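# Move two pipette tip boxes onto the pipetting robot deck

## Task

Fetch both pipette-tip boxes from the supply shelves and set them into the two free slots on the deck of the liquid-handling robot, which sits on the bench that has shelves. Each box's lid must finish completely closed on it, and every other piece of labware on that deck must still be sitting properly in its slot. A box turned upside down, or any box or lid touching the floor, means failure. The pedal bin and the stool may be moved. At the end, release everything and back the robot away. The robot must not fall or be left leaning, or the task fails.

## Robot and tools

ROBOT. A Hello Robot Stretch 3 with one arm. The base (0.33 m long, 0.34 m wide) has two drive wheels and cannot slide sideways. A mast carries a lift, and the telescoping arm reaches out to the robot's right, so to move the gripper forward or back you drive the base. Turning in place pivots about the point between the wheels, 0.05 m behind the front edge. With the arm pulled in and the wrist folded over the base, the swept circle is 0.28 m in radius; an unfolded, level wrist reaches past it.

FRAMES. The base frame sits on the floor between the drive wheels: x forward, y left, z up. hand_pose is reported in it, located where the closed fingertips meet. The odometry frame is the base frame at the scene's start; heading is positive to the left, -3.142 to 3.142.

execute_actions takes {"actions": [...]}, run in order; an empty list just reports state. Each action has "robot", "steps" (1 to 450 control steps at 30 per second, default 1) and optional "until". {"steps": n} alone waits. "robot" is one command, a list of up to 8 commands run one after another (items may be {"pause_s": s}, s at most 15), or {"stop": true}, which brakes everything and clears the queue. A command may contain:
- "base": exactly one of {"translate_m": d}, a straight drive of d metres measured from where the base is when that command begins (forward positive, |d| at most 1), or {"rotate_rad": a}, a turn in place by a radians relative to the current heading (counter-clockwise seen from above positive, |a| at most 3.2). These are offsets, not poses.
- "joints": absolute targets by name; unnamed joints keep their previous target. lift_m 0 to 1.1 (arm height on the mast, m); arm_m 0 to 0.52 (extension, m); wrist_yaw_rad -1.345 to 4.42 (0 along the arm, positive toward the front, 3.0 folded over the base); wrist_pitch_rad -1.57 to 0.451 (0 level, negative tips fingers down); wrist_roll_rad -2.911 to 2.911 (0 fingers side by side, level); gripper_m -0.089 to 0.179 (larger is wider; the real fingertip gap is about 0.007 m less when nearly shut and 0.025 m less fully open, zero below 0.007); head_pan_rad -3.953 to 1.73 (0 forward, positive left, -1.57 looks along the arm); head_tilt_rad -1.53 to 0.419 (negative looks down).
- "contact_limits": {"arm_m": effort percent 1 to 100}, the motor effort at which that arm motion halts; smaller is gentler, very small halts immediately. It holds until arm_m's next command.
Any invalid value rejects the entire call and nothing new runs. New commands act immediately and override older queues.

"until" ends an action early. {"robot": {"status": "ended"}} fires once nothing reads moving and no queue is running; with 450 steps it is the normal way to wait. Fields such as lift_m, lift_m_goal, lift_m_status, base_status, translate_m, rotate_rad, x, y, heading, refusals, queue, queue_left take comparisons like [">", 0.3] or ["!=", "moving"]. {"any": {"status": "ended"}} fires when any single motion or queue finishes.

SPEED. Full base speed (0.30 m/s, 1.9 rad/s) only with lift_m below 0.30, arm_m below 0.03 and wrist_yaw_rad above 2.54; otherwise 0.10 m/s and 0.63 rad/s.

GRIPPER. Grip by commanding a gripper_m smaller than the object's width (smaller squeezes harder, but the stall guard weakens an overly hard squeeze, so heavy items may slide). Release by opening at least 0.02 beyond the touch value. Neither the reading nor "done" proves a hold; check the cameras.

WRIST SAFETY. Fold or unfold the wrist only with lift_m within 0.32 to 0.95, wrist_pitch_rad -0.4 and roll about 0; once folded the lift may go down to 0.25. If wrist_yaw_rad is under -0.4, keep pitch at -0.5 or lower.

TIPPING. Pushing against something rigid with the gripper higher than about 0.45 m, pushing again after a contact_stop, driving while holding or pressing on something fixed, or snagging furniture (worst when reversing) can tip the robot. If base_tilt shows a lean, reverse the last move in small steps, free the gripper, and if needed drop lift_m to about 0.2.

RESULTS. Each result is a snapshot plus one picture per camera (head_camera 896x504, nav_camera 672x504 fisheye, wrist_camera 644x364). base_status shows progress in brackets against its goal; joint_goals, joint_status and measured_speeds list per-joint values; "refusals", "queue" (idle, running, done, dropped, stopped) and "queue_left" describe commands. Status words: moving, done (within tolerance), off_target (stuck short, may still push), contact_stop (lift or arm pushed hard and went slack until its next command), time_out, stopped, not_commanded, torque_fault (a wrist servo off for 10 s; avoid). Lines starting refused:, dropped: or replaced: explain skipped or superseded goals, counting from 0. robot.on_its_own reports goals changed by the robot, slack or disabled joints, unusual rest effort, and tilt. lidar_m gives 12 distances in 30-degree sectors, counter-clockwise from straight ahead, in a plane 0.17 m up. wrist_depth_mm and head_depth_mm are 7x7 median depth grids. base_tilt is in degrees (forward and right positive). motor_effort is percent per motor, peak in brackets, and is noisy.

zoom_image takes "camera" (head_camera, nav_camera or wrist_camera) and "region" [x0, y0, x1, y1] in pixels of that camera's latest image, top-left origin, at most 504 by 504.

finished_scene takes {"scene": n}. Call it only after every motion has ended, the boxes are released and the robot has moved away. Avoid drops, slams, hard hits and heavy pushing throughout.

Each tool is called by a JSON object that holds its "api" and its "payload", one argument or row to a line.

## Session

{"api": "execute_actions", "payload": {
  "actions": []
}}

Scene clock: 0.00 s.
robot.base_odometry: x=+0.000 y=+0.000 heading=+0.000 (m, m, rad; robot's odometry frame)
robot.turned_by_wheels: +0.000 (rad since the last result)
robot.turned_by_imu: +0.000 (rad since the last result)
robot.base_tilt: forward=-1.0 right=+2.0 (deg)
robot.lidar_m: 2.30 1.79 1.68 2.15 1.73 2.53 1.12 1.03 1.04 1.31 1.84 1.85
robot.head_depth_mm: 1982 2571 2626 2656 2649 2606 2040 / 1999 2800 2905 2957 2960 2802 2035 / 1989 2845 2953 2960 3031 2901 2058 / 2026 2605 2670 2652 2674 2651 2057 / 1999 2405 2444 2488 2489 2509 2029 / 1991 2250 2243 2246 2277 2278 2017 / 1970 2082 2083 2129 2130 2167 2024
robot.base_status: not_commanded
robot.joint_positions: lift_m=+0.576 arm_m=-0.003 wrist_yaw_rad=+3.100 wrist_pitch_rad=-0.382 wrist_roll_rad=+0.009 gripper_m=+0.037 head_pan_rad=+0.012 head_tilt_rad=+0.014
robot.joint_goals: lift_m=+0.576 arm_m=-0.003 wrist_yaw_rad=+3.100 wrist_pitch_rad=-0.382 wrist_roll_rad=+0.009 gripper_m=+0.037 head_pan_rad=+0.012 head_tilt_rad=+0.014
robot.joint_status: lift_m=not_commanded arm_m=not_commanded wrist_yaw_rad=not_commanded wrist_pitch_rad=not_commanded wrist_roll_rad=not_commanded gripper_m=not_commanded head_pan_rad=not_commanded head_tilt_rad=not_commanded
robot.measured_speeds: translate_m=+0.000 rotate_rad=+0.000 lift_m=+0.000 arm_m=+0.000 wrist_yaw_rad=+0.000 wrist_pitch_rad=+0.000 wrist_roll_rad=+0.000 head_pan_rad=+0.000 head_tilt_rad=+0.000
robot: refusals=0 queue=idle queue_left=0
robot.motor_effort: left_wheel=+1 right_wheel=+0 lift_m=+37 arm_m=-1 wrist_yaw_rad=+0 wrist_pitch_rad=+4 wrist_roll_rad=+0 gripper_m=+0 head_pan_rad=+0 head_tilt_rad=+1 (%)
robot.hand_pose: x=-0.0118 y=+0.0863 z=+0.5965 quat_wxyz=(+0.149, +0.700, +0.119, +0.688) (m; robot's base frame)
robot.wrist_depth_mm: - - - - - - - / - - - - - - - / - - - - - - - / - - - - - - - / - - - - - - - / 874 857 902 894 - 842 858 / 758 763 726 750 761 737 750
pictures: head_camera (sideways: a quarter turn clockwise sets it upright), nav_camera (sideways: a quarter turn counterclockwise sets it upright), wrist_camera
Images, in order (width x height): head_camera 896x504, nav_camera 672x504, wrist_camera 644x364.

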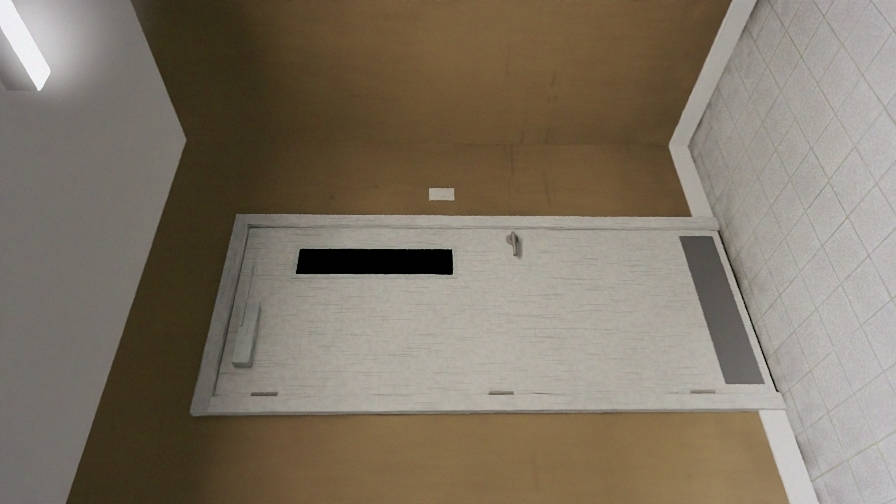

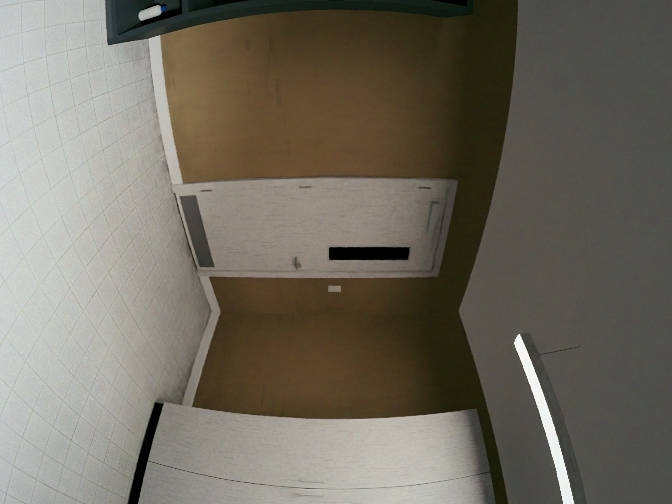

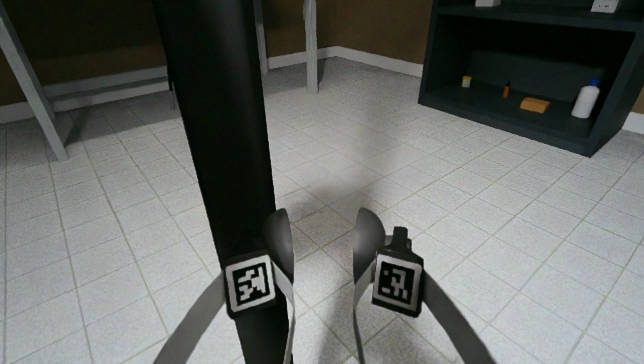

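{"api": "execute_actions", "payload": {
  "actions": [
    {"robot": {"joints": {"head_pan_rad": 1.0, "head_tilt_rad": -0.3}}, "steps": 150, "until": {"robot": {"status": "ended"}}}
  ]
}}

Scene clock: 3.33 s.
robot.base_odometry: x=+0.000 y=+0.000 heading=+0.000 (m, m, rad; robot's odometry frame)
robot.turned_by_wheels: +0.000 (rad since the last result)
robot.turned_by_imu: +0.000 (rad since the last result)
robot.base_tilt: forward=-1.0 right=+1.9 (deg)
robot.lidar_m: 2.31 1.79 1.68 2.14 1.73 2.53 1.11 1.03 1.04 1.31 1.84 1.86
robot.head_depth_mm: 1756 1873 1976 2134 2259 1812 1430 / 1701 1846 1990 2156 2288 1818 1432 / 1866 1963 2056 2178 2183 1804 1434 / 1928 2043 2131 2252 2239 1812 1429 / 1994 2142 2256 2387 2289 1809 1424 / 1845 1894 2035 2182 2217 1815 1423 / 2175 2373 2560 2788 2464 1807 1422
robot.base_status: not_commanded
robot.joint_positions: lift_m=+0.576 arm_m=-0.003 wrist_yaw_rad=+3.100 wrist_pitch_rad=-0.382 wrist_roll_rad=+0.009 gripper_m=+0.037 head_pan_rad=+0.993 head_tilt_rad=-0.296
robot.joint_goals: lift_m=+0.576 arm_m=-0.003 wrist_yaw_rad=+3.100 wrist_pitch_rad=-0.382 wrist_roll_rad=+0.009 gripper_m=+0.037 head_pan_rad=+1.000 head_tilt_rad=-0.300
robot.joint_status: lift_m=not_commanded arm_m=not_commanded wrist_yaw_rad=not_commanded wrist_pitch_rad=not_commanded wrist_roll_rad=not_commanded gripper_m=not_commanded head_pan_rad=done head_tilt_rad=done
robot.measured_speeds: translate_m=+0.000 rotate_rad=+0.000 lift_m=+0.000 arm_m=+0.000 wrist_yaw_rad=+0.000 wrist_pitch_rad=+0.000 wrist_roll_rad=+0.000 head_pan_rad=+0.000 head_tilt_rad=+0.000
robot: refusals=0 queue=done queue_left=0
robot.motor_effort: left_wheel=+1(1) right_wheel=+0(0) lift_m=+37(37) arm_m=-1(1) wrist_yaw_rad=+0(0) wrist_pitch_rad=+4(4) wrist_roll_rad=+0(0) gripper_m=+0(0) head_pan_rad=+2(30) head_tilt_rad=-1(19) (%)
robot.hand_pose: x=-0.0118 y=+0.0863 z=+0.5965 quat_wxyz=(+0.149, +0.700, +0.119, +0.688) (m; robot's base frame)
robot.wrist_depth_mm: - - - - - - - / - - - - - - - / - - - - - - - / - - - - - - - / - - - - - - - / 876 883 901 862 - 867 865 / 768 767 746 762 750 735 741
pictures: head_camera (sideways: a quarter turn clockwise sets it upright), nav_camera (sideways: a quarter turn counterclockwise sets it upright), wrist_camera
camera_calibration (this result's frames):
head_camera: T_world_to_cam=[[-0.161506, -0.282688, -0.945518, 1.25408], [-0.834872, 0.55001, -0.0218338, 0.0353166], [0.526217, 0.78586, -0.324838, 0.375054], [0, 0, 0, 1]] pos_world=[0.0346669, 0.0403488, 1.30836]
nav_camera: T_world_to_cam=[[0.18395, 0.244568, 0.952024, -1.19314], [0.834504, -0.550646, -0.0197862, 0.0696641], [0.519389, 0.798107, -0.305384, 0.348944], [0, 0, 0, 1]] pos_world=[-0.0198941, 0.0516692, 1.24384]
wrist_camera: T_world_to_cam=[[0.999008, -0.0404862, -0.0185217, 0.0298351], [-0.0367129, -0.513773, -0.85714, 0.590859], [0.0251864, 0.85697, -0.51475, 0.400001], [0, 0, 0, 1]] pos_world=[-0.018188, -0.038013, 0.712902]
Images, in order (width x height): head_camera 896x504, nav_camera 672x504, wrist_camera 644x364.

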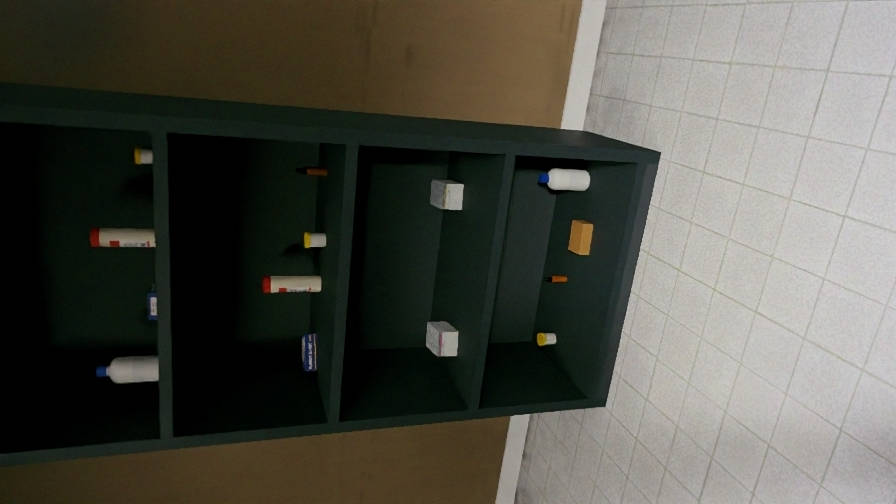

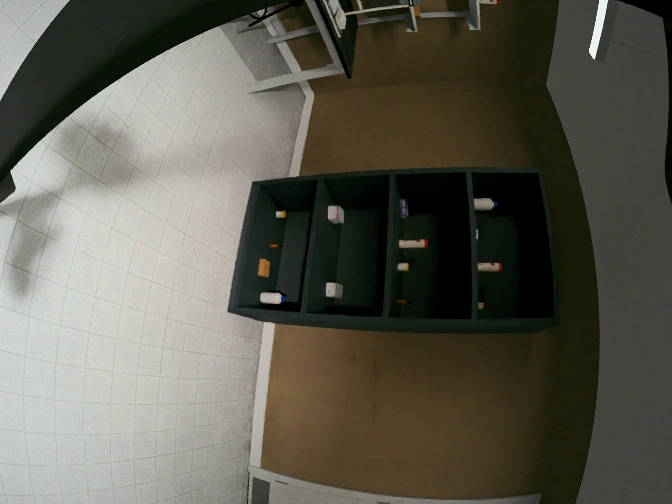

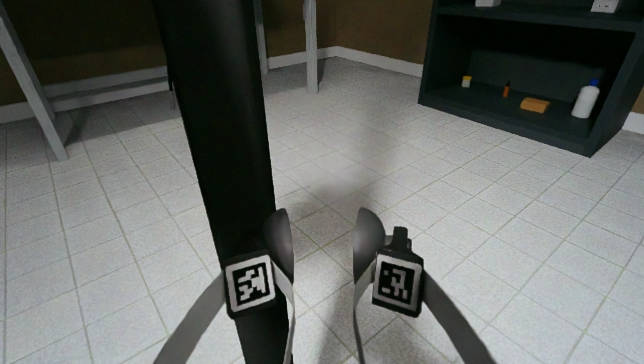

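{"api": "execute_actions", "payload": {
  "actions": [
    {"robot": {"joints": {"head_pan_rad": 1.73, "head_tilt_rad": -0.3}}, "steps": 150, "until": {"robot": {"status": "ended"}}}
  ]
}}

{"api": "execute_actions", "payload": {
  "actions": [
    {"robot": {"joints": {"head_pan_rad": -3.9, "head_tilt_rad": -0.3}}, "steps": 250, "until": {"robot": {"status": "ended"}}}
  ]
}}

Scene clock: 7.30 s.
robot.base_odometry: x=+0.000 y=+0.000 heading=+0.000 (m, m, rad; robot's odometry frame)
robot.turned_by_wheels: +0.000 (rad since the last result)
robot.turned_by_imu: +0.001 (rad since the last result)
robot.base_tilt: forward=-0.9 right=+1.9 (deg)
robot.lidar_m: 2.31 1.79 1.68 2.15 1.73 2.53 1.11 1.03 1.04 1.31 1.83 1.85
robot.head_depth_mm: 2546 2623 2743 2903 2468 1803 1426 / 2763 2938 3106 3186 2468 1824 1422 / 2621 2853 3049 3087 2405 1814 1425 / 2447 2573 2744 3046 2471 1799 1426 / 2347 2459 2590 2205 2333 1806 1429 / 2214 2319 2452 2108 2321 1816 1427 / 2082 2246 2385 - - - -
robot.base_status: not_commanded
robot.joint_positions: lift_m=+0.576 arm_m=-0.003 wrist_yaw_rad=+3.100 wrist_pitch_rad=-0.382 wrist_roll_rad=+0.009 gripper_m=+0.037 head_pan_rad=+1.723 head_tilt_rad=-0.296
robot.joint_goals: lift_m=+0.576 arm_m=-0.003 wrist_yaw_rad=+3.100 wrist_pitch_rad=-0.382 wrist_roll_rad=+0.009 gripper_m=+0.037 head_pan_rad=+1.730 head_tilt_rad=-0.300
robot.joint_status: lift_m=not_commanded arm_m=not_commanded wrist_yaw_rad=not_commanded wrist_pitch_rad=not_commanded wrist_roll_rad=not_commanded gripper_m=not_commanded head_pan_rad=done head_tilt_rad=done
robot.measured_speeds: translate_m=+0.000 rotate_rad=+0.000 lift_m=+0.000 arm_m=+0.000 wrist_yaw_rad=+0.000 wrist_pitch_rad=+0.000 wrist_roll_rad=+0.000 head_pan_rad=+0.000 head_tilt_rad=+0.000
robot: refusals=0 queue=done queue_left=0
robot.motor_effort: left_wheel=+1(1) right_wheel=+0(0) lift_m=+37(37) arm_m=-1(1) wrist_yaw_rad=+0(1) wrist_pitch_rad=+4(4) wrist_roll_rad=+0(0) gripper_m=+0(0) head_pan_rad=+3(29) head_tilt_rad=-2(1) (%)
robot.hand_pose: x=-0.0118 y=+0.0863 z=+0.5965 quat_wxyz=(+0.149, +0.700, +0.119, +0.688) (m; robot's base frame)
robot.wrist_depth_mm: - - - - - - - / - - - - - - - / - - - - - - - / - - - - - - - / - - - - - - - / 908 864 899 885 - 876 853 / 767 753 733 745 743 734 761
pictures: head_camera (sideways: a quarter turn clockwise sets it upright), nav_camera (sideways: a quarter turn counterclockwise sets it upright), wrist_camera
camera_calibration (this result's frames):
head_camera: T_world_to_cam=[[0.0681777, -0.318434, -0.94549, 1.25265], [-0.98891, -0.146899, -0.0218342, 0.0362567], [-0.131939, 0.936494, -0.324917, 0.379172], [0, 0, 0, 1]] pos_world=[0.000479821, 0.0491178, 1.30836]
nav_camera: T_world_to_cam=[[-0.0260319, 0.304995, 0.951998, -1.19183], [0.989061, 0.146177, -0.0197858, 0.0687207], [-0.145195, 0.941069, -0.305464, 0.353102], [0, 0, 0, 1]] pos_world=[-0.0477261, 0.021163, 1.24384]
wrist_camera: T_world_to_cam=[[0.999008, -0.0404865, -0.0185218, 0.0298351], [-0.036713, -0.513773, -0.85714, 0.590859], [0.0251866, 0.85697, -0.51475, 0.400001], [0, 0, 0, 1]] pos_world=[-0.018188, -0.038013, 0.712902]
Images, in order (width x height): head_camera 896x504, nav_camera 672x504, wrist_camera 644x364.

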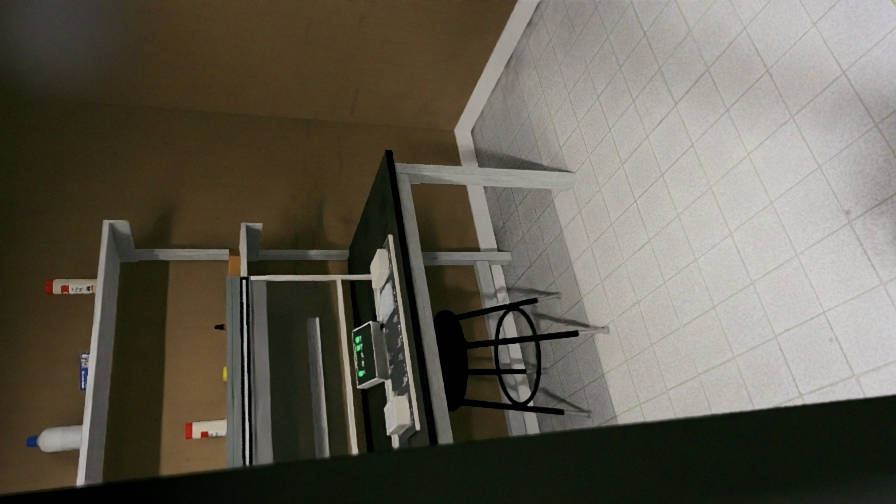

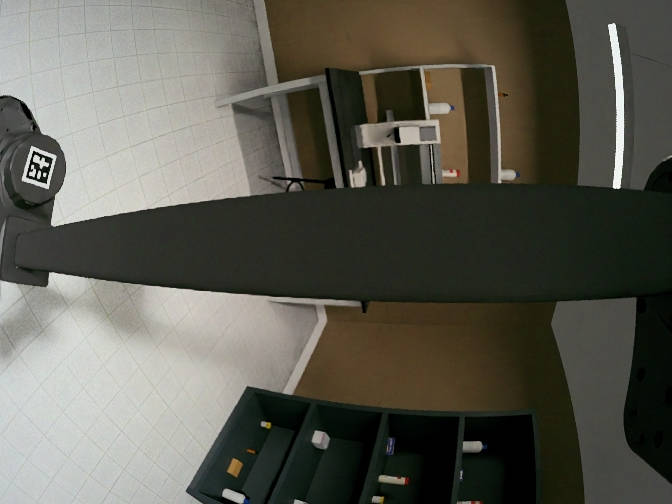

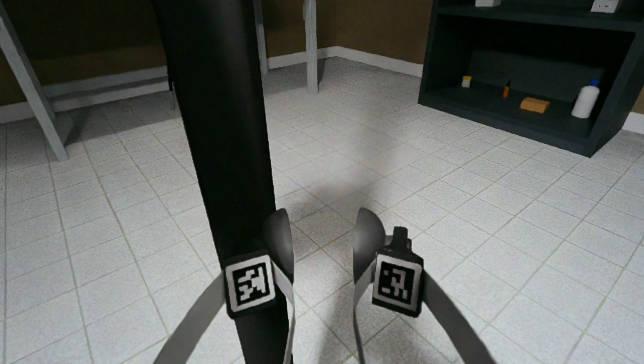

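Scene clock: 10.43 s.
robot.base_odometry: x=+0.000 y=+0.000 heading=+0.000 (m, m, rad; robot's odometry frame)
robot.turned_by_wheels: +0.000 (rad since the last result)
robot.turned_by_imu: +0.000 (rad since the last result)
robot.base_tilt: forward=-1.2 right=+1.9 (deg)
robot.lidar_m: 2.30 1.79 1.68 2.14 1.73 2.53 1.11 1.03 1.04 1.31 1.84 1.86
robot.head_depth_mm: - - - - - - - / 2069 2238 2403 - - - - / 2138 2282 2412 1889 2332 1793 1422 / 2217 2363 2508 2730 2434 1797 1430 / 2233 2386 2578 2768 2465 1802 1429 / 2255 2412 2606 2888 2459 1796 1421 / 2284 2487 2648 2899 2485 1796 1435
robot.base_status: not_commanded
robot.joint_positions: lift_m=+0.576 arm_m=-0.003 wrist_yaw_rad=+3.100 wrist_pitch_rad=-0.382 wrist_roll_rad=+0.009 gripper_m=+0.037 head_pan_rad=-3.893 head_tilt_rad=-0.296
robot.joint_goals: lift_m=+0.576 arm_m=-0.003 wrist_yaw_rad=+3.100 wrist_pitch_rad=-0.382 wrist_roll_rad=+0.009 gripper_m=+0.037 head_pan_rad=-3.900 head_tilt_rad=-0.300
robot.joint_status: lift_m=not_commanded arm_m=not_commanded wrist_yaw_rad=not_commanded wrist_pitch_rad=not_commanded wrist_roll_rad=not_commanded gripper_m=not_commanded head_pan_rad=done head_tilt_rad=done
robot.measured_speeds: translate_m=+0.000 rotate_rad=+0.000 lift_m=+0.000 arm_m=+0.000 wrist_yaw_rad=+0.000 wrist_pitch_rad=+0.000 wrist_roll_rad=+0.000 head_pan_rad=+0.000 head_tilt_rad=+0.000
robot: refusals=0 queue=done queue_left=0
robot.motor_effort: left_wheel=+1(1) right_wheel=+0(0) lift_m=+37(37) arm_m=-1(1) wrist_yaw_rad=+0(0) wrist_pitch_rad=+3(4) wrist_roll_rad=+0(0) gripper_m=+0(0) head_pan_rad=-1(29) head_tilt_rad=-1(1) (%)
robot.hand_pose: x=-0.0118 y=+0.0863 z=+0.5965 quat_wxyz=(+0.149, +0.700, +0.119, +0.688) (m; robot's base frame)
robot.wrist_depth_mm: - - - - - - - / - - - - - - - / - - - - - - - / - - - - - - - / - - - - - - - / 869 885 905 895 - 867 867 / 765 762 733 764 763 733 747
pictures: head_camera (sideways: a quarter turn clockwise sets it upright), nav_camera (sideways: a quarter turn counterclockwise sets it upright), wrist_camera
camera_calibration (this result's frames):
head_camera: T_world_to_cam=[[0.250858, -0.207999, -0.945413, 1.25143], [-0.685613, -0.727638, -0.0218352, 0.034408], [-0.683377, 0.653666, -0.325141, 0.382827], [0, 0, 0, 1]] pos_world=[-0.0287255, 0.0350924, 1.30834]
nav_camera: T_world_to_cam=[[-0.209443, 0.223542, 0.951926, -1.19062], [0.686186, 0.727157, -0.0197846, 0.0705667], [-0.696622, 0.649054, -0.305689, 0.356759], [0, 0, 0, 1]] pos_world=[-0.0492613, -0.0167166, 1.24383]
wrist_camera: T_world_to_cam=[[0.999008, -0.0404863, -0.0185219, 0.0298352], [-0.036713, -0.513773, -0.85714, 0.590859], [0.0251864, 0.85697, -0.51475, 0.400001], [0, 0, 0, 1]] pos_world=[-0.018188, -0.038013, 0.712902]
Images, in order (width x height): head_camera 896x504, nav_camera 672x504, wrist_camera 644x364.

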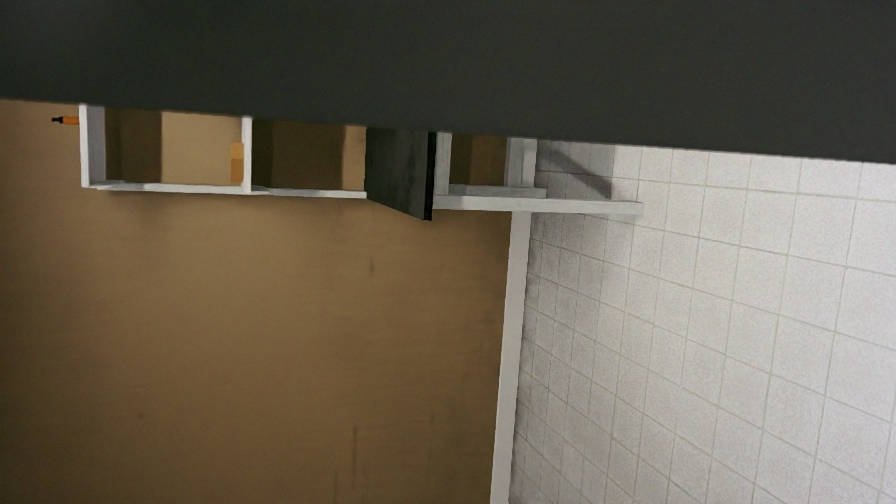

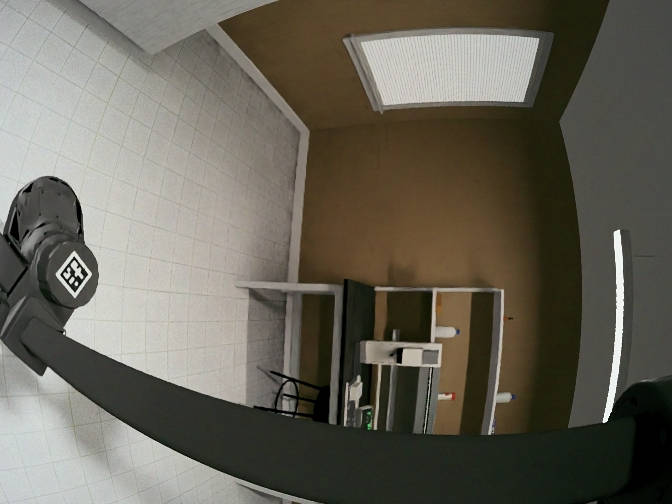

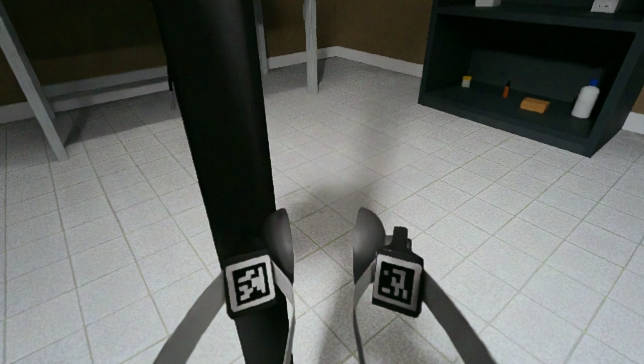

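{"api": "execute_actions", "payload": {
  "actions": [
    {"robot": [{"joints": {"lift_m": 0.27, "head_pan_rad": 0.0, "head_tilt_rad": -0.5}, "base": {"rotate_rad": 0.967}}, {"base": {"translate_m": 1.0}}, {"base": {"translate_m": 0.15}}, {"base": {"rotate_rad": 1.29}, "joints": {"head_pan_rad": -1.57, "head_tilt_rad": -0.8}}], "steps": 450, "until": {"robot": {"status": "ended"}}}
  ]
}}

Scene clock: 43.50 s.
robot.base_odometry: x=+0.653 y=+0.947 heading=+2.257 (m, m, rad; robot's odometry frame)
robot.turned_by_wheels: +2.257 (rad since the last result)
robot.turned_by_imu: +2.273 (rad since the last result)
robot.base_tilt: forward=-0.9 right=+1.9 (deg)
robot.lidar_m: 1.37 1.80 2.80 2.12 2.23 2.26 2.22 1.43 0.58 0.57 0.94 0.94
robot.head_depth_mm: 843 1034 1228 1505 1460 1263 1120 / 522 557 670 1475 1452 1274 1116 / 816 610 1117 951 1292 1257 1142 / 804 609 1152 1009 1356 1255 1152 / 824 610 1155 1005 1340 1272 1116 / 829 610 1158 1005 1338 1271 1122 / 801 609 1165 1004 1343 1266 1119
robot.base_status: done (rotate_rad +1.2899 of +1.2900)
robot.joint_positions: lift_m=+0.270 arm_m=-0.003 wrist_yaw_rad=+3.100 wrist_pitch_rad=-0.382 wrist_roll_rad=+0.009 gripper_m=+0.037 head_pan_rad=-1.563 head_tilt_rad=-0.790
robot.joint_goals: lift_m=+0.270 arm_m=-0.003 wrist_yaw_rad=+3.100 wrist_pitch_rad=-0.382 wrist_roll_rad=+0.009 gripper_m=+0.037 head_pan_rad=-1.570 head_tilt_rad=-0.800
robot.joint_status: lift_m=done arm_m=not_commanded wrist_yaw_rad=not_commanded wrist_pitch_rad=not_commanded wrist_roll_rad=not_commanded gripper_m=not_commanded head_pan_rad=done head_tilt_rad=done
robot.measured_speeds: translate_m=+0.000 rotate_rad=+0.000 lift_m=+0.000 arm_m=+0.000 wrist_yaw_rad=+0.000 wrist_pitch_rad=+0.000 wrist_roll_rad=+0.000 head_pan_rad=+0.000 head_tilt_rad=+0.000
robot: refusals=0 queue=done queue_left=0
robot.motor_effort: left_wheel=-2(10) right_wheel=+4(14) lift_m=+31(37) arm_m=-1(1) wrist_yaw_rad=+0(0) wrist_pitch_rad=+4(4) wrist_roll_rad=+0(0) gripper_m=+0(0) head_pan_rad=-3(29) head_tilt_rad=-4(20) (%)
robot.hand_pose: x=-0.0118 y=+0.0862 z=+0.2910 quat_wxyz=(+0.150, +0.700, +0.119, +0.688) (m; robot's base frame)
robot.wrist_depth_mm: - - - - - - - / - - - - - - - / - - - 989 987 976 952 / 754 755 - 744 727 727 733 / 605 594 606 595 605 589 587 / 512 515 - 522 - 499 493 / 449 - - - 428 431 425
pictures: head_camera (sideways: a quarter turn clockwise sets it upright), nav_camera (sideways: a quarter turn counterclockwise sets it upright), wrist_camera
camera_calibration (this result's frames):
head_camera: T_world_to_cam=[[-0.0250249, 0.734612, -0.678026, 0.904472], [0.999669, 0.014344, -0.0213552, 0.0234886], [-0.00596221, -0.678336, -0.734728, 0.911584], [0, 0, 0, 1]] pos_world=[0.00458854, -0.046413, 1.28352]
nav_camera: T_world_to_cam=[[-0.0147125, -0.720706, 0.693084, -0.854281], [-0.99987, 0.00605223, -0.0149314, 0.074522], [0.00656647, -0.693214, -0.720702, 0.892434], [0, 0, 0, 1]] pos_world=[0.0560836, 0.00251079, 1.23638]
wrist_camera: T_world_to_cam=[[0.999008, -0.0404998, -0.0185227, 0.0241775], [-0.0367375, -0.514347, -0.856795, 0.328911], [0.0251729, 0.856625, -0.515324, 0.243029], [0, 0, 0, 1]] pos_world=[-0.0181879, -0.0380312, 0.407496]
Images, in order (width x height): head_camera 896x504, nav_camera 672x504, wrist_camera 644x364.

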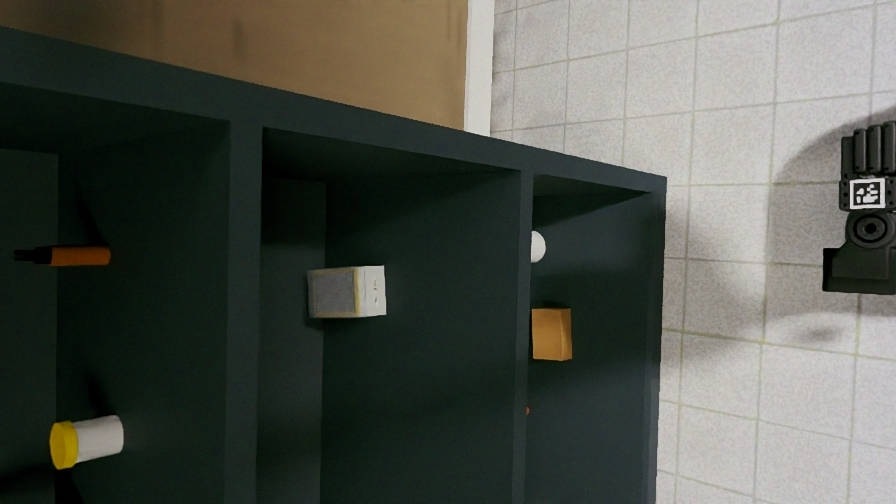

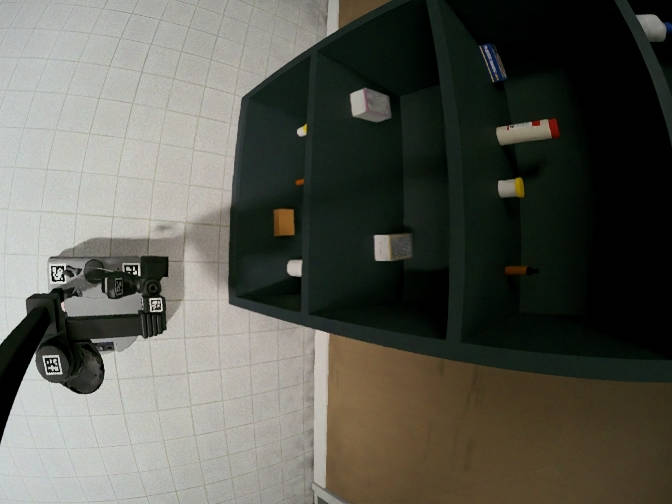

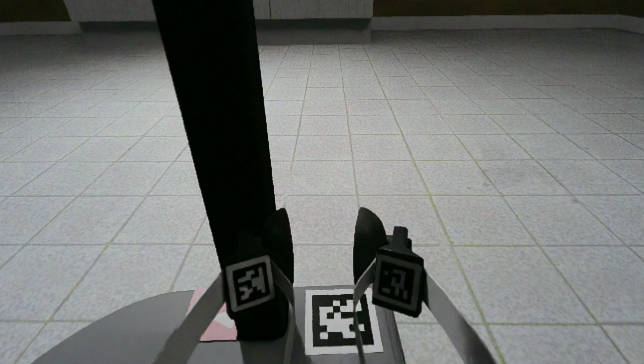

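{"api": "zoom_image", "payload": {
  "camera": "head_camera",
  "region": [270, 230, 430, 350]
}}

Region (270, 230, 430, 350) of head_camera's 896x504 image, scaled by 3.150, with more detail than that image has; it fills the top 378 rows of this view, and the rest is white.

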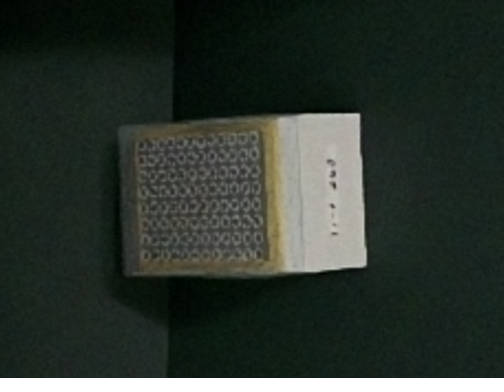

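{"api": "execute_actions", "payload": {
  "actions": [
    {"robot": {"joints": {"head_pan_rad": 0.3, "head_tilt_rad": -0.35, "lift_m": 0.6, "wrist_pitch_rad": -0.4, "wrist_roll_rad": 0}}, "steps": 250, "until": {"robot": {"head_pan_rad_status": "done"}}}
  ]
}}

Scene clock: 55.10 s.
robot.base_odometry: x=+0.653 y=+0.947 heading=+2.257 (m, m, rad; robot's odometry frame)
robot.turned_by_wheels: +0.000 (rad since the last result)
robot.turned_by_imu: +0.001 (rad since the last result)
robot.base_tilt: forward=-1.0 right=+2.0 (deg)
robot.lidar_m: 1.37 1.79 2.79 2.12 2.24 2.27 2.22 1.43 0.58 0.57 0.94 0.94
robot.head_depth_mm: 1712 1813 1959 1552 2148 1625 1360 / 1804 1864 2020 1453 2153 1684 1369 / 1843 1738 2033 1638 2195 1682 1356 / 1911 1991 2177 1628 2128 1679 1351 / 1981 1716 1787 2450 2245 1686 1360 / 2041 2151 2237 2576 2224 1679 1366 / 2138 2343 2538 1908 2042 1688 1359
robot.base_status: done (rotate_rad +1.2899 of +1.2900)
robot.joint_positions: lift_m=+0.401 arm_m=-0.003 wrist_yaw_rad=+3.100 wrist_pitch_rad=-0.412 wrist_roll_rad=+0.006 gripper_m=+0.037 head_pan_rad=+0.293 head_tilt_rad=-0.359
robot.joint_goals: lift_m=+0.600 arm_m=-0.003 wrist_yaw_rad=+3.100 wrist_pitch_rad=-0.400 wrist_roll_rad=+0.000 gripper_m=+0.037 head_pan_rad=+0.300 head_tilt_rad=-0.350
robot.joint_status: lift_m=moving arm_m=not_commanded wrist_yaw_rad=not_commanded wrist_pitch_rad=moving wrist_roll_rad=moving gripper_m=not_commanded head_pan_rad=done head_tilt_rad=done
robot.measured_speeds: translate_m=+0.000 rotate_rad=+0.000 lift_m=+0.110 arm_m=+0.000 wrist_yaw_rad=+0.000 wrist_pitch_rad=+0.000 wrist_roll_rad=+0.000 head_pan_rad=+0.000 head_tilt_rad=+0.000
robot: refusals=0 queue=running queue_left=0
robot.motor_effort: left_wheel=-2(2) right_wheel=+3(3) lift_m=+44(45) arm_m=-1(1) wrist_yaw_rad=+0(0) wrist_pitch_rad=+6(4) wrist_roll_rad=-3(4) gripper_m=+0(0) head_pan_rad=+3(30) head_tilt_rad=+4(25) (%)
robot.hand_pose: x=-0.0119 y=+0.0826 z=+0.4151 quat_wxyz=(+0.160, +0.697, +0.130, +0.687) (m; robot's base frame)
robot.wrist_depth_mm: - - - - - - - / - - - - - - - / - - - - - - - / 963 927 - 933 947 911 928 / 759 758 769 788 785 755 756 / 663 650 657 640 - 634 629 / 556 553 569 570 550 546 547
pictures: head_camera (sideways: a quarter turn clockwise sets it upright), nav_camera (sideways: a quarter turn counterclockwise sets it upright), wrist_camera
camera_calibration (this result's frames):
head_camera: T_world_to_cam=[[-0.36243, -0.129293, -0.922999, 1.22591], [-0.285573, 0.958103, -0.0220754, 0.0322786], [0.887182, 0.255583, -0.384168, 0.450064], [0, 0, 0, 1]] pos_world=[0.0542375, 0.0125471, 1.30513]
nav_camera: T_world_to_cam=[[0.355473, 0.0858086, 0.930739, -1.1664], [0.282356, -0.959113, -0.0194143, 0.0725464], [0.891019, 0.269701, -0.365167, 0.424481], [0, 0, 0, 1]] pos_world=[0.0159199, 0.0551846, 1.24203]
wrist_camera: T_world_to_cam=[[0.999077, -0.039906, -0.0158649, 0.0253233], [-0.0349168, -0.539795, -0.841072, 0.42898], [0.0250001, 0.84085, -0.54069, 0.32192], [0, 0, 0, 1]] pos_world=[-0.0183694, -0.038115, 0.535264]
Images, in order (width x height): head_camera 896x504, nav_camera 672x504, wrist_camera 644x364.

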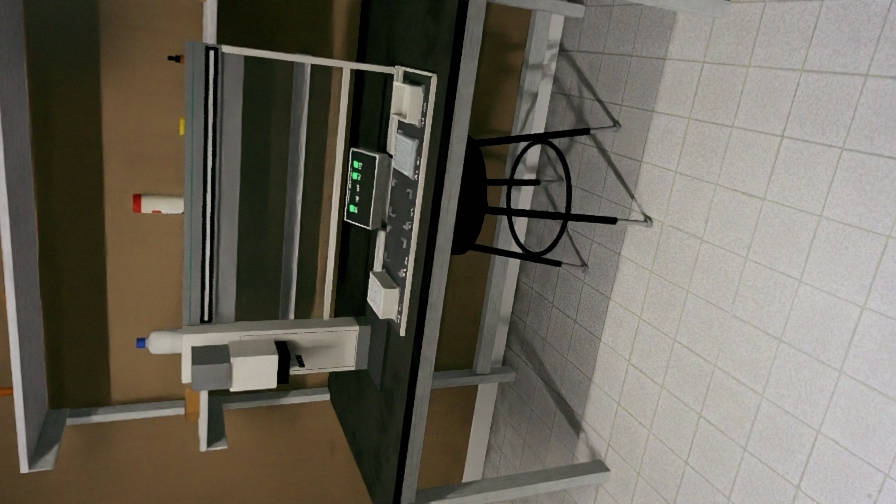

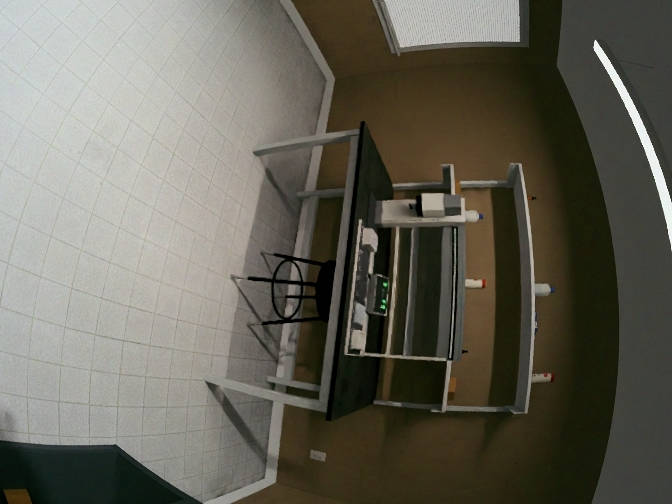

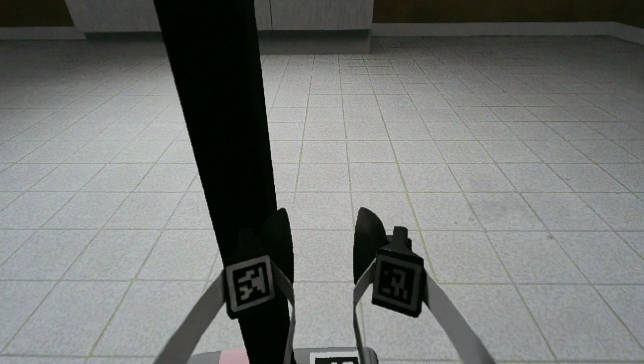

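{"api": "zoom_image", "payload": {
  "camera": "head_camera",
  "region": [320, 50, 480, 350]
}}

Region (320, 50, 480, 350) of head_camera's 896x504 image, scaled by 1.680, with more detail than that image has; it fills the left 269 columns of this view, and the rest is white.

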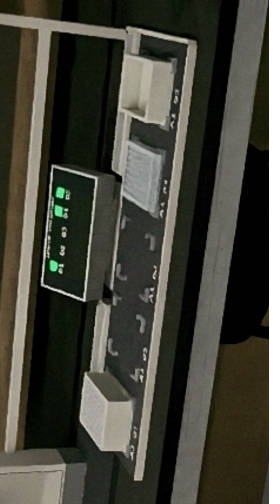

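{"api": "execute_actions", "payload": {
  "actions": [
    {"robot": [{"joints": {"wrist_yaw_rad": 0.05, "head_pan_rad": -1.57, "head_tilt_rad": -0.8, "gripper_m": 0.16}}, {"joints": {"wrist_pitch_rad": 0.0}}], "steps": 300, "until": {"robot": {"status": "ended"}}}
  ]
}}

Scene clock: 86.90 s.
robot.base_odometry: x=+0.653 y=+0.947 heading=+2.257 (m, m, rad; robot's odometry frame)
robot.turned_by_wheels: +0.000 (rad since the last result)
robot.turned_by_imu: +0.001 (rad since the last result)
robot.base_tilt: forward=-1.0 right=+1.9 (deg)
robot.lidar_m: 1.37 1.79 2.80 2.13 2.23 2.26 2.22 1.43 0.58 0.57 0.94 0.94
robot.head_depth_mm: 839 1028 1221 1503 1466 1268 1116 / 520 557 669 1488 1454 1280 - / 821 610 1119 954 1290 1272 - / 808 610 1142 1004 1348 1276 1118 / 824 609 1153 1005 1314 1267 1112 / 829 611 1158 998 1344 1273 1118 / 806 608 1155 1001 1341 1268 1117
robot.base_status: done (rotate_rad +1.2899 of +1.2900)
robot.joint_positions: lift_m=+0.600 arm_m=-0.003 wrist_yaw_rad=+0.052 wrist_pitch_rad=-0.025 wrist_roll_rad=+0.004 gripper_m=+0.160 head_pan_rad=-1.563 head_tilt_rad=-0.790
robot.joint_goals: lift_m=+0.600 arm_m=-0.003 wrist_yaw_rad=+0.050 wrist_pitch_rad=+0.000 wrist_roll_rad=+0.000 gripper_m=+0.160 head_pan_rad=-1.570 head_tilt_rad=-0.800
robot.joint_status: lift_m=done arm_m=not_commanded wrist_yaw_rad=done wrist_pitch_rad=done wrist_roll_rad=done gripper_m=done head_pan_rad=done head_tilt_rad=done
robot.measured_speeds: translate_m=+0.000 rotate_rad=+0.000 lift_m=+0.000 arm_m=+0.000 wrist_yaw_rad=+0.000 wrist_pitch_rad=+0.000 wrist_roll_rad=+0.000 head_pan_rad=+0.000 head_tilt_rad=+0.000
robot: refusals=0 queue=done queue_left=0
robot.motor_effort: left_wheel=-2(2) right_wheel=+3(4) lift_m=+43(45) arm_m=-1(1) wrist_yaw_rad=-2(3) wrist_pitch_rad=+7(8) wrist_roll_rad=-2(3) gripper_m=+0(93) head_pan_rad=-2(29) head_tilt_rad=-4(24) (%)
robot.hand_pose: x=-0.0082 y=-0.3976 z=+0.7079 quat_wxyz=(+0.706, +0.028, -0.708, +0.009) (m; robot's base frame)
robot.wrist_depth_mm: 719 735 731 714 524 286 685 / 789 776 761 730 521 714 701 / 815 799 785 764 520 746 728 / 793 829 812 773 507 763 754 / 581 713 655 634 500 551 774 / 457 461 460 459 412 333 797 / 727 664 381 371 356 864 864
pictures: head_camera (sideways: a quarter turn clockwise sets it upright), nav_camera (sideways: a quarter turn counterclockwise sets it upright), wrist_camera
camera_calibration (this result's frames):
head_camera: T_world_to_cam=[[-0.0250616, 0.73424, -0.678427, 0.904996], [0.999668, 0.0143863, -0.0213587, 0.0234932], [-0.00592237, -0.678738, -0.734357, 0.911101], [0, 0, 0, 1]] pos_world=[0.00459113, -0.0464232, 1.28355]
nav_camera: T_world_to_cam=[[-0.0146767, -0.720328, 0.693478, -0.854795], [-0.99987, 0.00599007, -0.0149391, 0.074532], [0.00660706, -0.693608, -0.720322, 0.89194], [0, 0, 0, 1]] pos_world=[0.0560837, 0.00247765, 1.23638]
wrist_camera: T_world_to_cam=[[-0.998153, -0.059511, -0.0122187, -0.0196762], [0.00106943, 0.183881, -0.982948, 0.804659], [0.060743, -0.981145, -0.183478, -0.0931328], [0, 0, 0, 1]] pos_world=[-0.0148432, -0.240509, 0.773609]
Images, in order (width x height): head_camera 896x504, nav_camera 672x504, wrist_camera 644x364.

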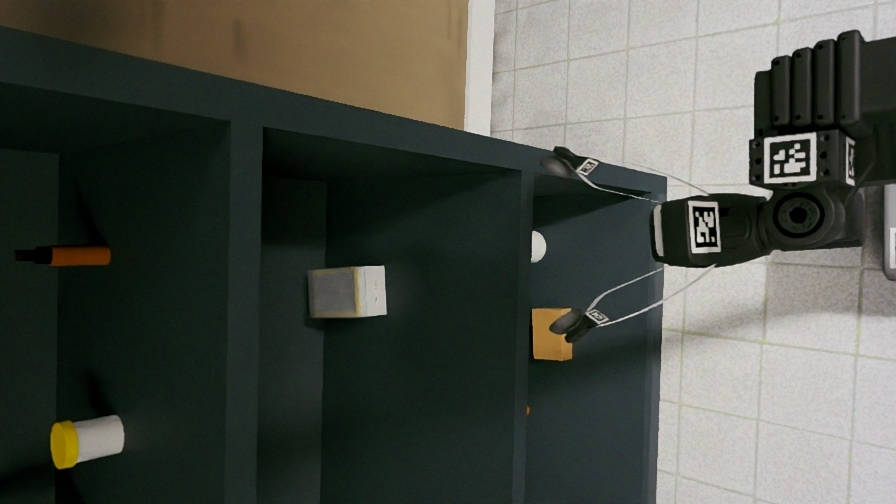

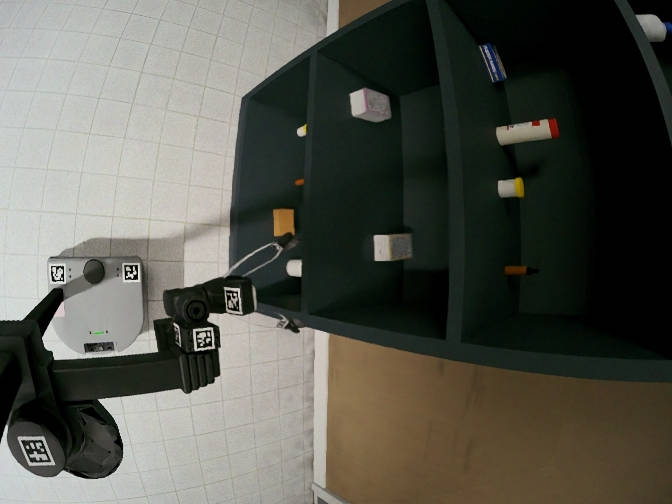

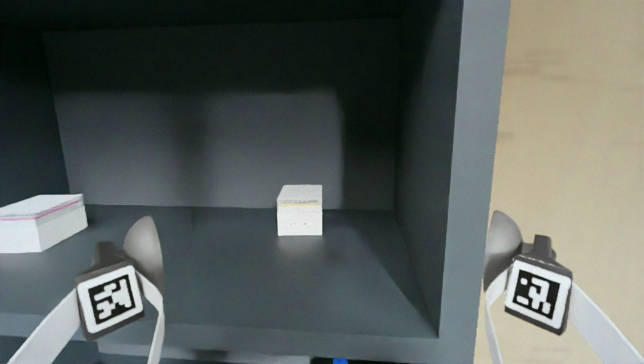

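{"api": "execute_actions", "payload": {
  "actions": [
    {"robot": [{"base": {"rotate_rad": -0.5}, "joints": {"lift_m": 0.50, "wrist_pitch_rad": -0.1}}, {"base": {"translate_m": 0.2}}, {"base": {"rotate_rad": 0.5}}, {"base": {"translate_m": -0.097}}, {"joints": {"arm_m": 0.2}}], "steps": 450, "until": {"robot": {"status": "ended"}}}
  ]
}}

Scene clock: 109.30 s.
robot.base_odometry: x=+0.678 y=+1.068 heading=+2.257 (m, m, rad; robot's odometry frame)
robot.turned_by_wheels: +0.000 (rad since the last result)
robot.turned_by_imu: +0.002 (rad since the last result)
robot.base_tilt: forward=-1.1 right=+1.9 (deg)
robot.lidar_m: 1.28 1.47 2.90 2.22 2.33 2.34 2.31 1.31 0.50 0.72 0.82 0.81
robot.head_depth_mm: 593 562 524 659 1469 1263 1119 / 763 607 525 878 871 1262 - / 755 608 522 1000 887 1214 1113 / 764 607 524 993 1096 1233 1119 / 765 610 526 1005 912 1236 1119 / 762 608 1099 1002 910 1239 1113 / 764 611 1105 1003 908 1243 1115
robot.base_status: done (translate_m -0.0970 of -0.0970)
robot.joint_positions: lift_m=+0.500 arm_m=+0.200 wrist_yaw_rad=+0.050 wrist_pitch_rad=-0.115 wrist_roll_rad=+0.004 gripper_m=+0.160 head_pan_rad=-1.563 head_tilt_rad=-0.790
robot.joint_goals: lift_m=+0.500 arm_m=+0.200 wrist_yaw_rad=+0.050 wrist_pitch_rad=-0.100 wrist_roll_rad=+0.000 gripper_m=+0.160 head_pan_rad=-1.570 head_tilt_rad=-0.800
robot.joint_status: lift_m=done arm_m=done wrist_yaw_rad=done wrist_pitch_rad=done wrist_roll_rad=done gripper_m=done head_pan_rad=done head_tilt_rad=done
robot.measured_speeds: translate_m=+0.000 rotate_rad=+0.000 lift_m=+0.000 arm_m=+0.000 wrist_yaw_rad=+0.000 wrist_pitch_rad=+0.000 wrist_roll_rad=+0.000 head_pan_rad=+0.000 head_tilt_rad=+0.000
robot: refusals=0 queue=done queue_left=0
robot.motor_effort: left_wheel=-2(8) right_wheel=+3(9) lift_m=+31(43) arm_m=+5(2) wrist_yaw_rad=-1(1) wrist_pitch_rad=+5(9) wrist_roll_rad=-2(2) gripper_m=+0(0) head_pan_rad=-2(2) head_tilt_rad=-3(4) (%)
robot.hand_pose: x=-0.0088 y=-0.5961 z=+0.5856 quat_wxyz=(+0.706, +0.059, -0.706, -0.023) (m; robot's base frame)
robot.wrist_depth_mm: 467 461 441 428 421 399 245 / 490 479 466 455 444 396 245 / 515 505 483 468 463 394 242 / 439 437 434 314 418 361 242 / 294 311 288 284 284 305 242 / 225 217 217 216 216 209 211 / - 170 174 174 172 171 170
pictures: head_camera (sideways: a quarter turn clockwise sets it upright), nav_camera (sideways: a quarter turn counterclockwise sets it upright), wrist_camera
camera_calibration (this result's frames):
head_camera: T_world_to_cam=[[-0.0248765, 0.734387, -0.678275, 0.904796], [0.999672, 0.0141372, -0.0213574, 0.0234914], [-0.00609564, -0.678584, -0.734498, 0.911285], [0, 0, 0, 1]] pos_world=[0.00457933, -0.046419, 1.28354]
nav_camera: T_world_to_cam=[[-0.0148582, -0.720468, 0.693329, -0.854599], [-0.999869, 0.00624669, -0.0149362, 0.0745282], [0.00643004, -0.69346, -0.720466, 0.892128], [0, 0, 0, 1]] pos_world=[0.0560843, 0.00247856, 1.23638]
wrist_camera: T_world_to_cam=[[-0.998295, -0.0569421, -0.0128656, -0.0316306], [-0.00306687, 0.271239, -0.962507, 0.76095], [0.0582969, -0.960826, -0.270951, -0.246952], [0, 0, 0, 1]] pos_world=[-0.0148464, -0.445478, 0.665101]
Images, in order (width x height): head_camera 896x504, nav_camera 672x504, wrist_camera 644x364.

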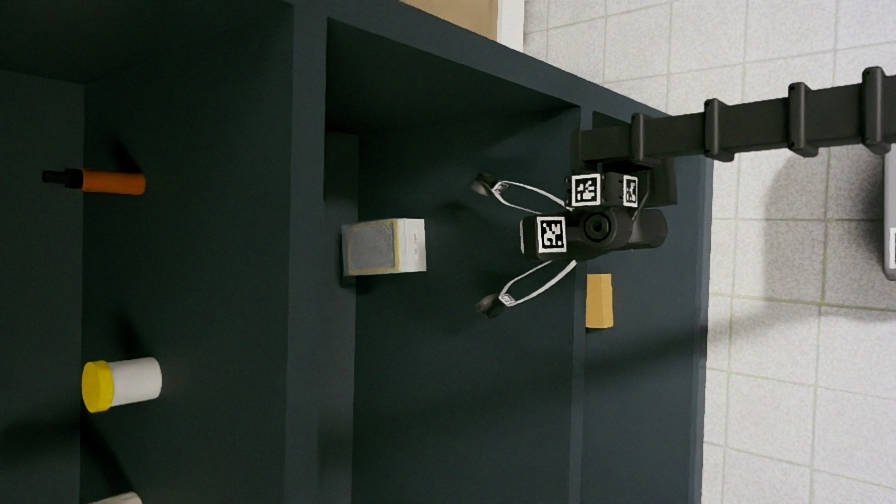

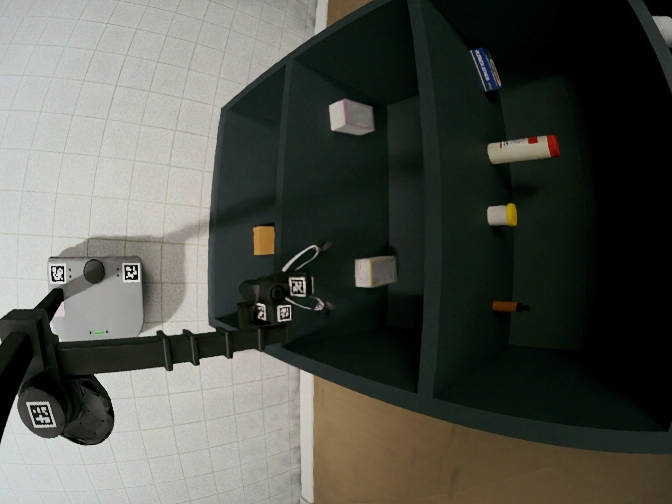

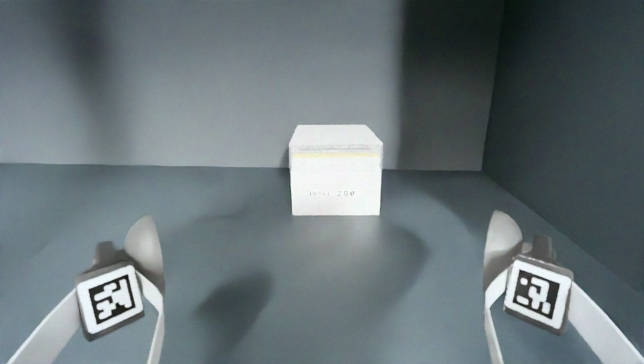

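{"api": "zoom_image", "payload": {
  "camera": "wrist_camera",
  "region": [260, 100, 420, 240]
}}

Region (260, 100, 420, 240) of wrist_camera's 644x364 image, scaled by 3.150; it fills the top 441 rows of this view, and the rest is white.

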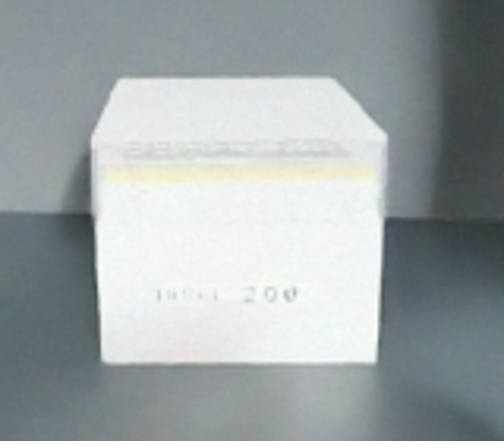

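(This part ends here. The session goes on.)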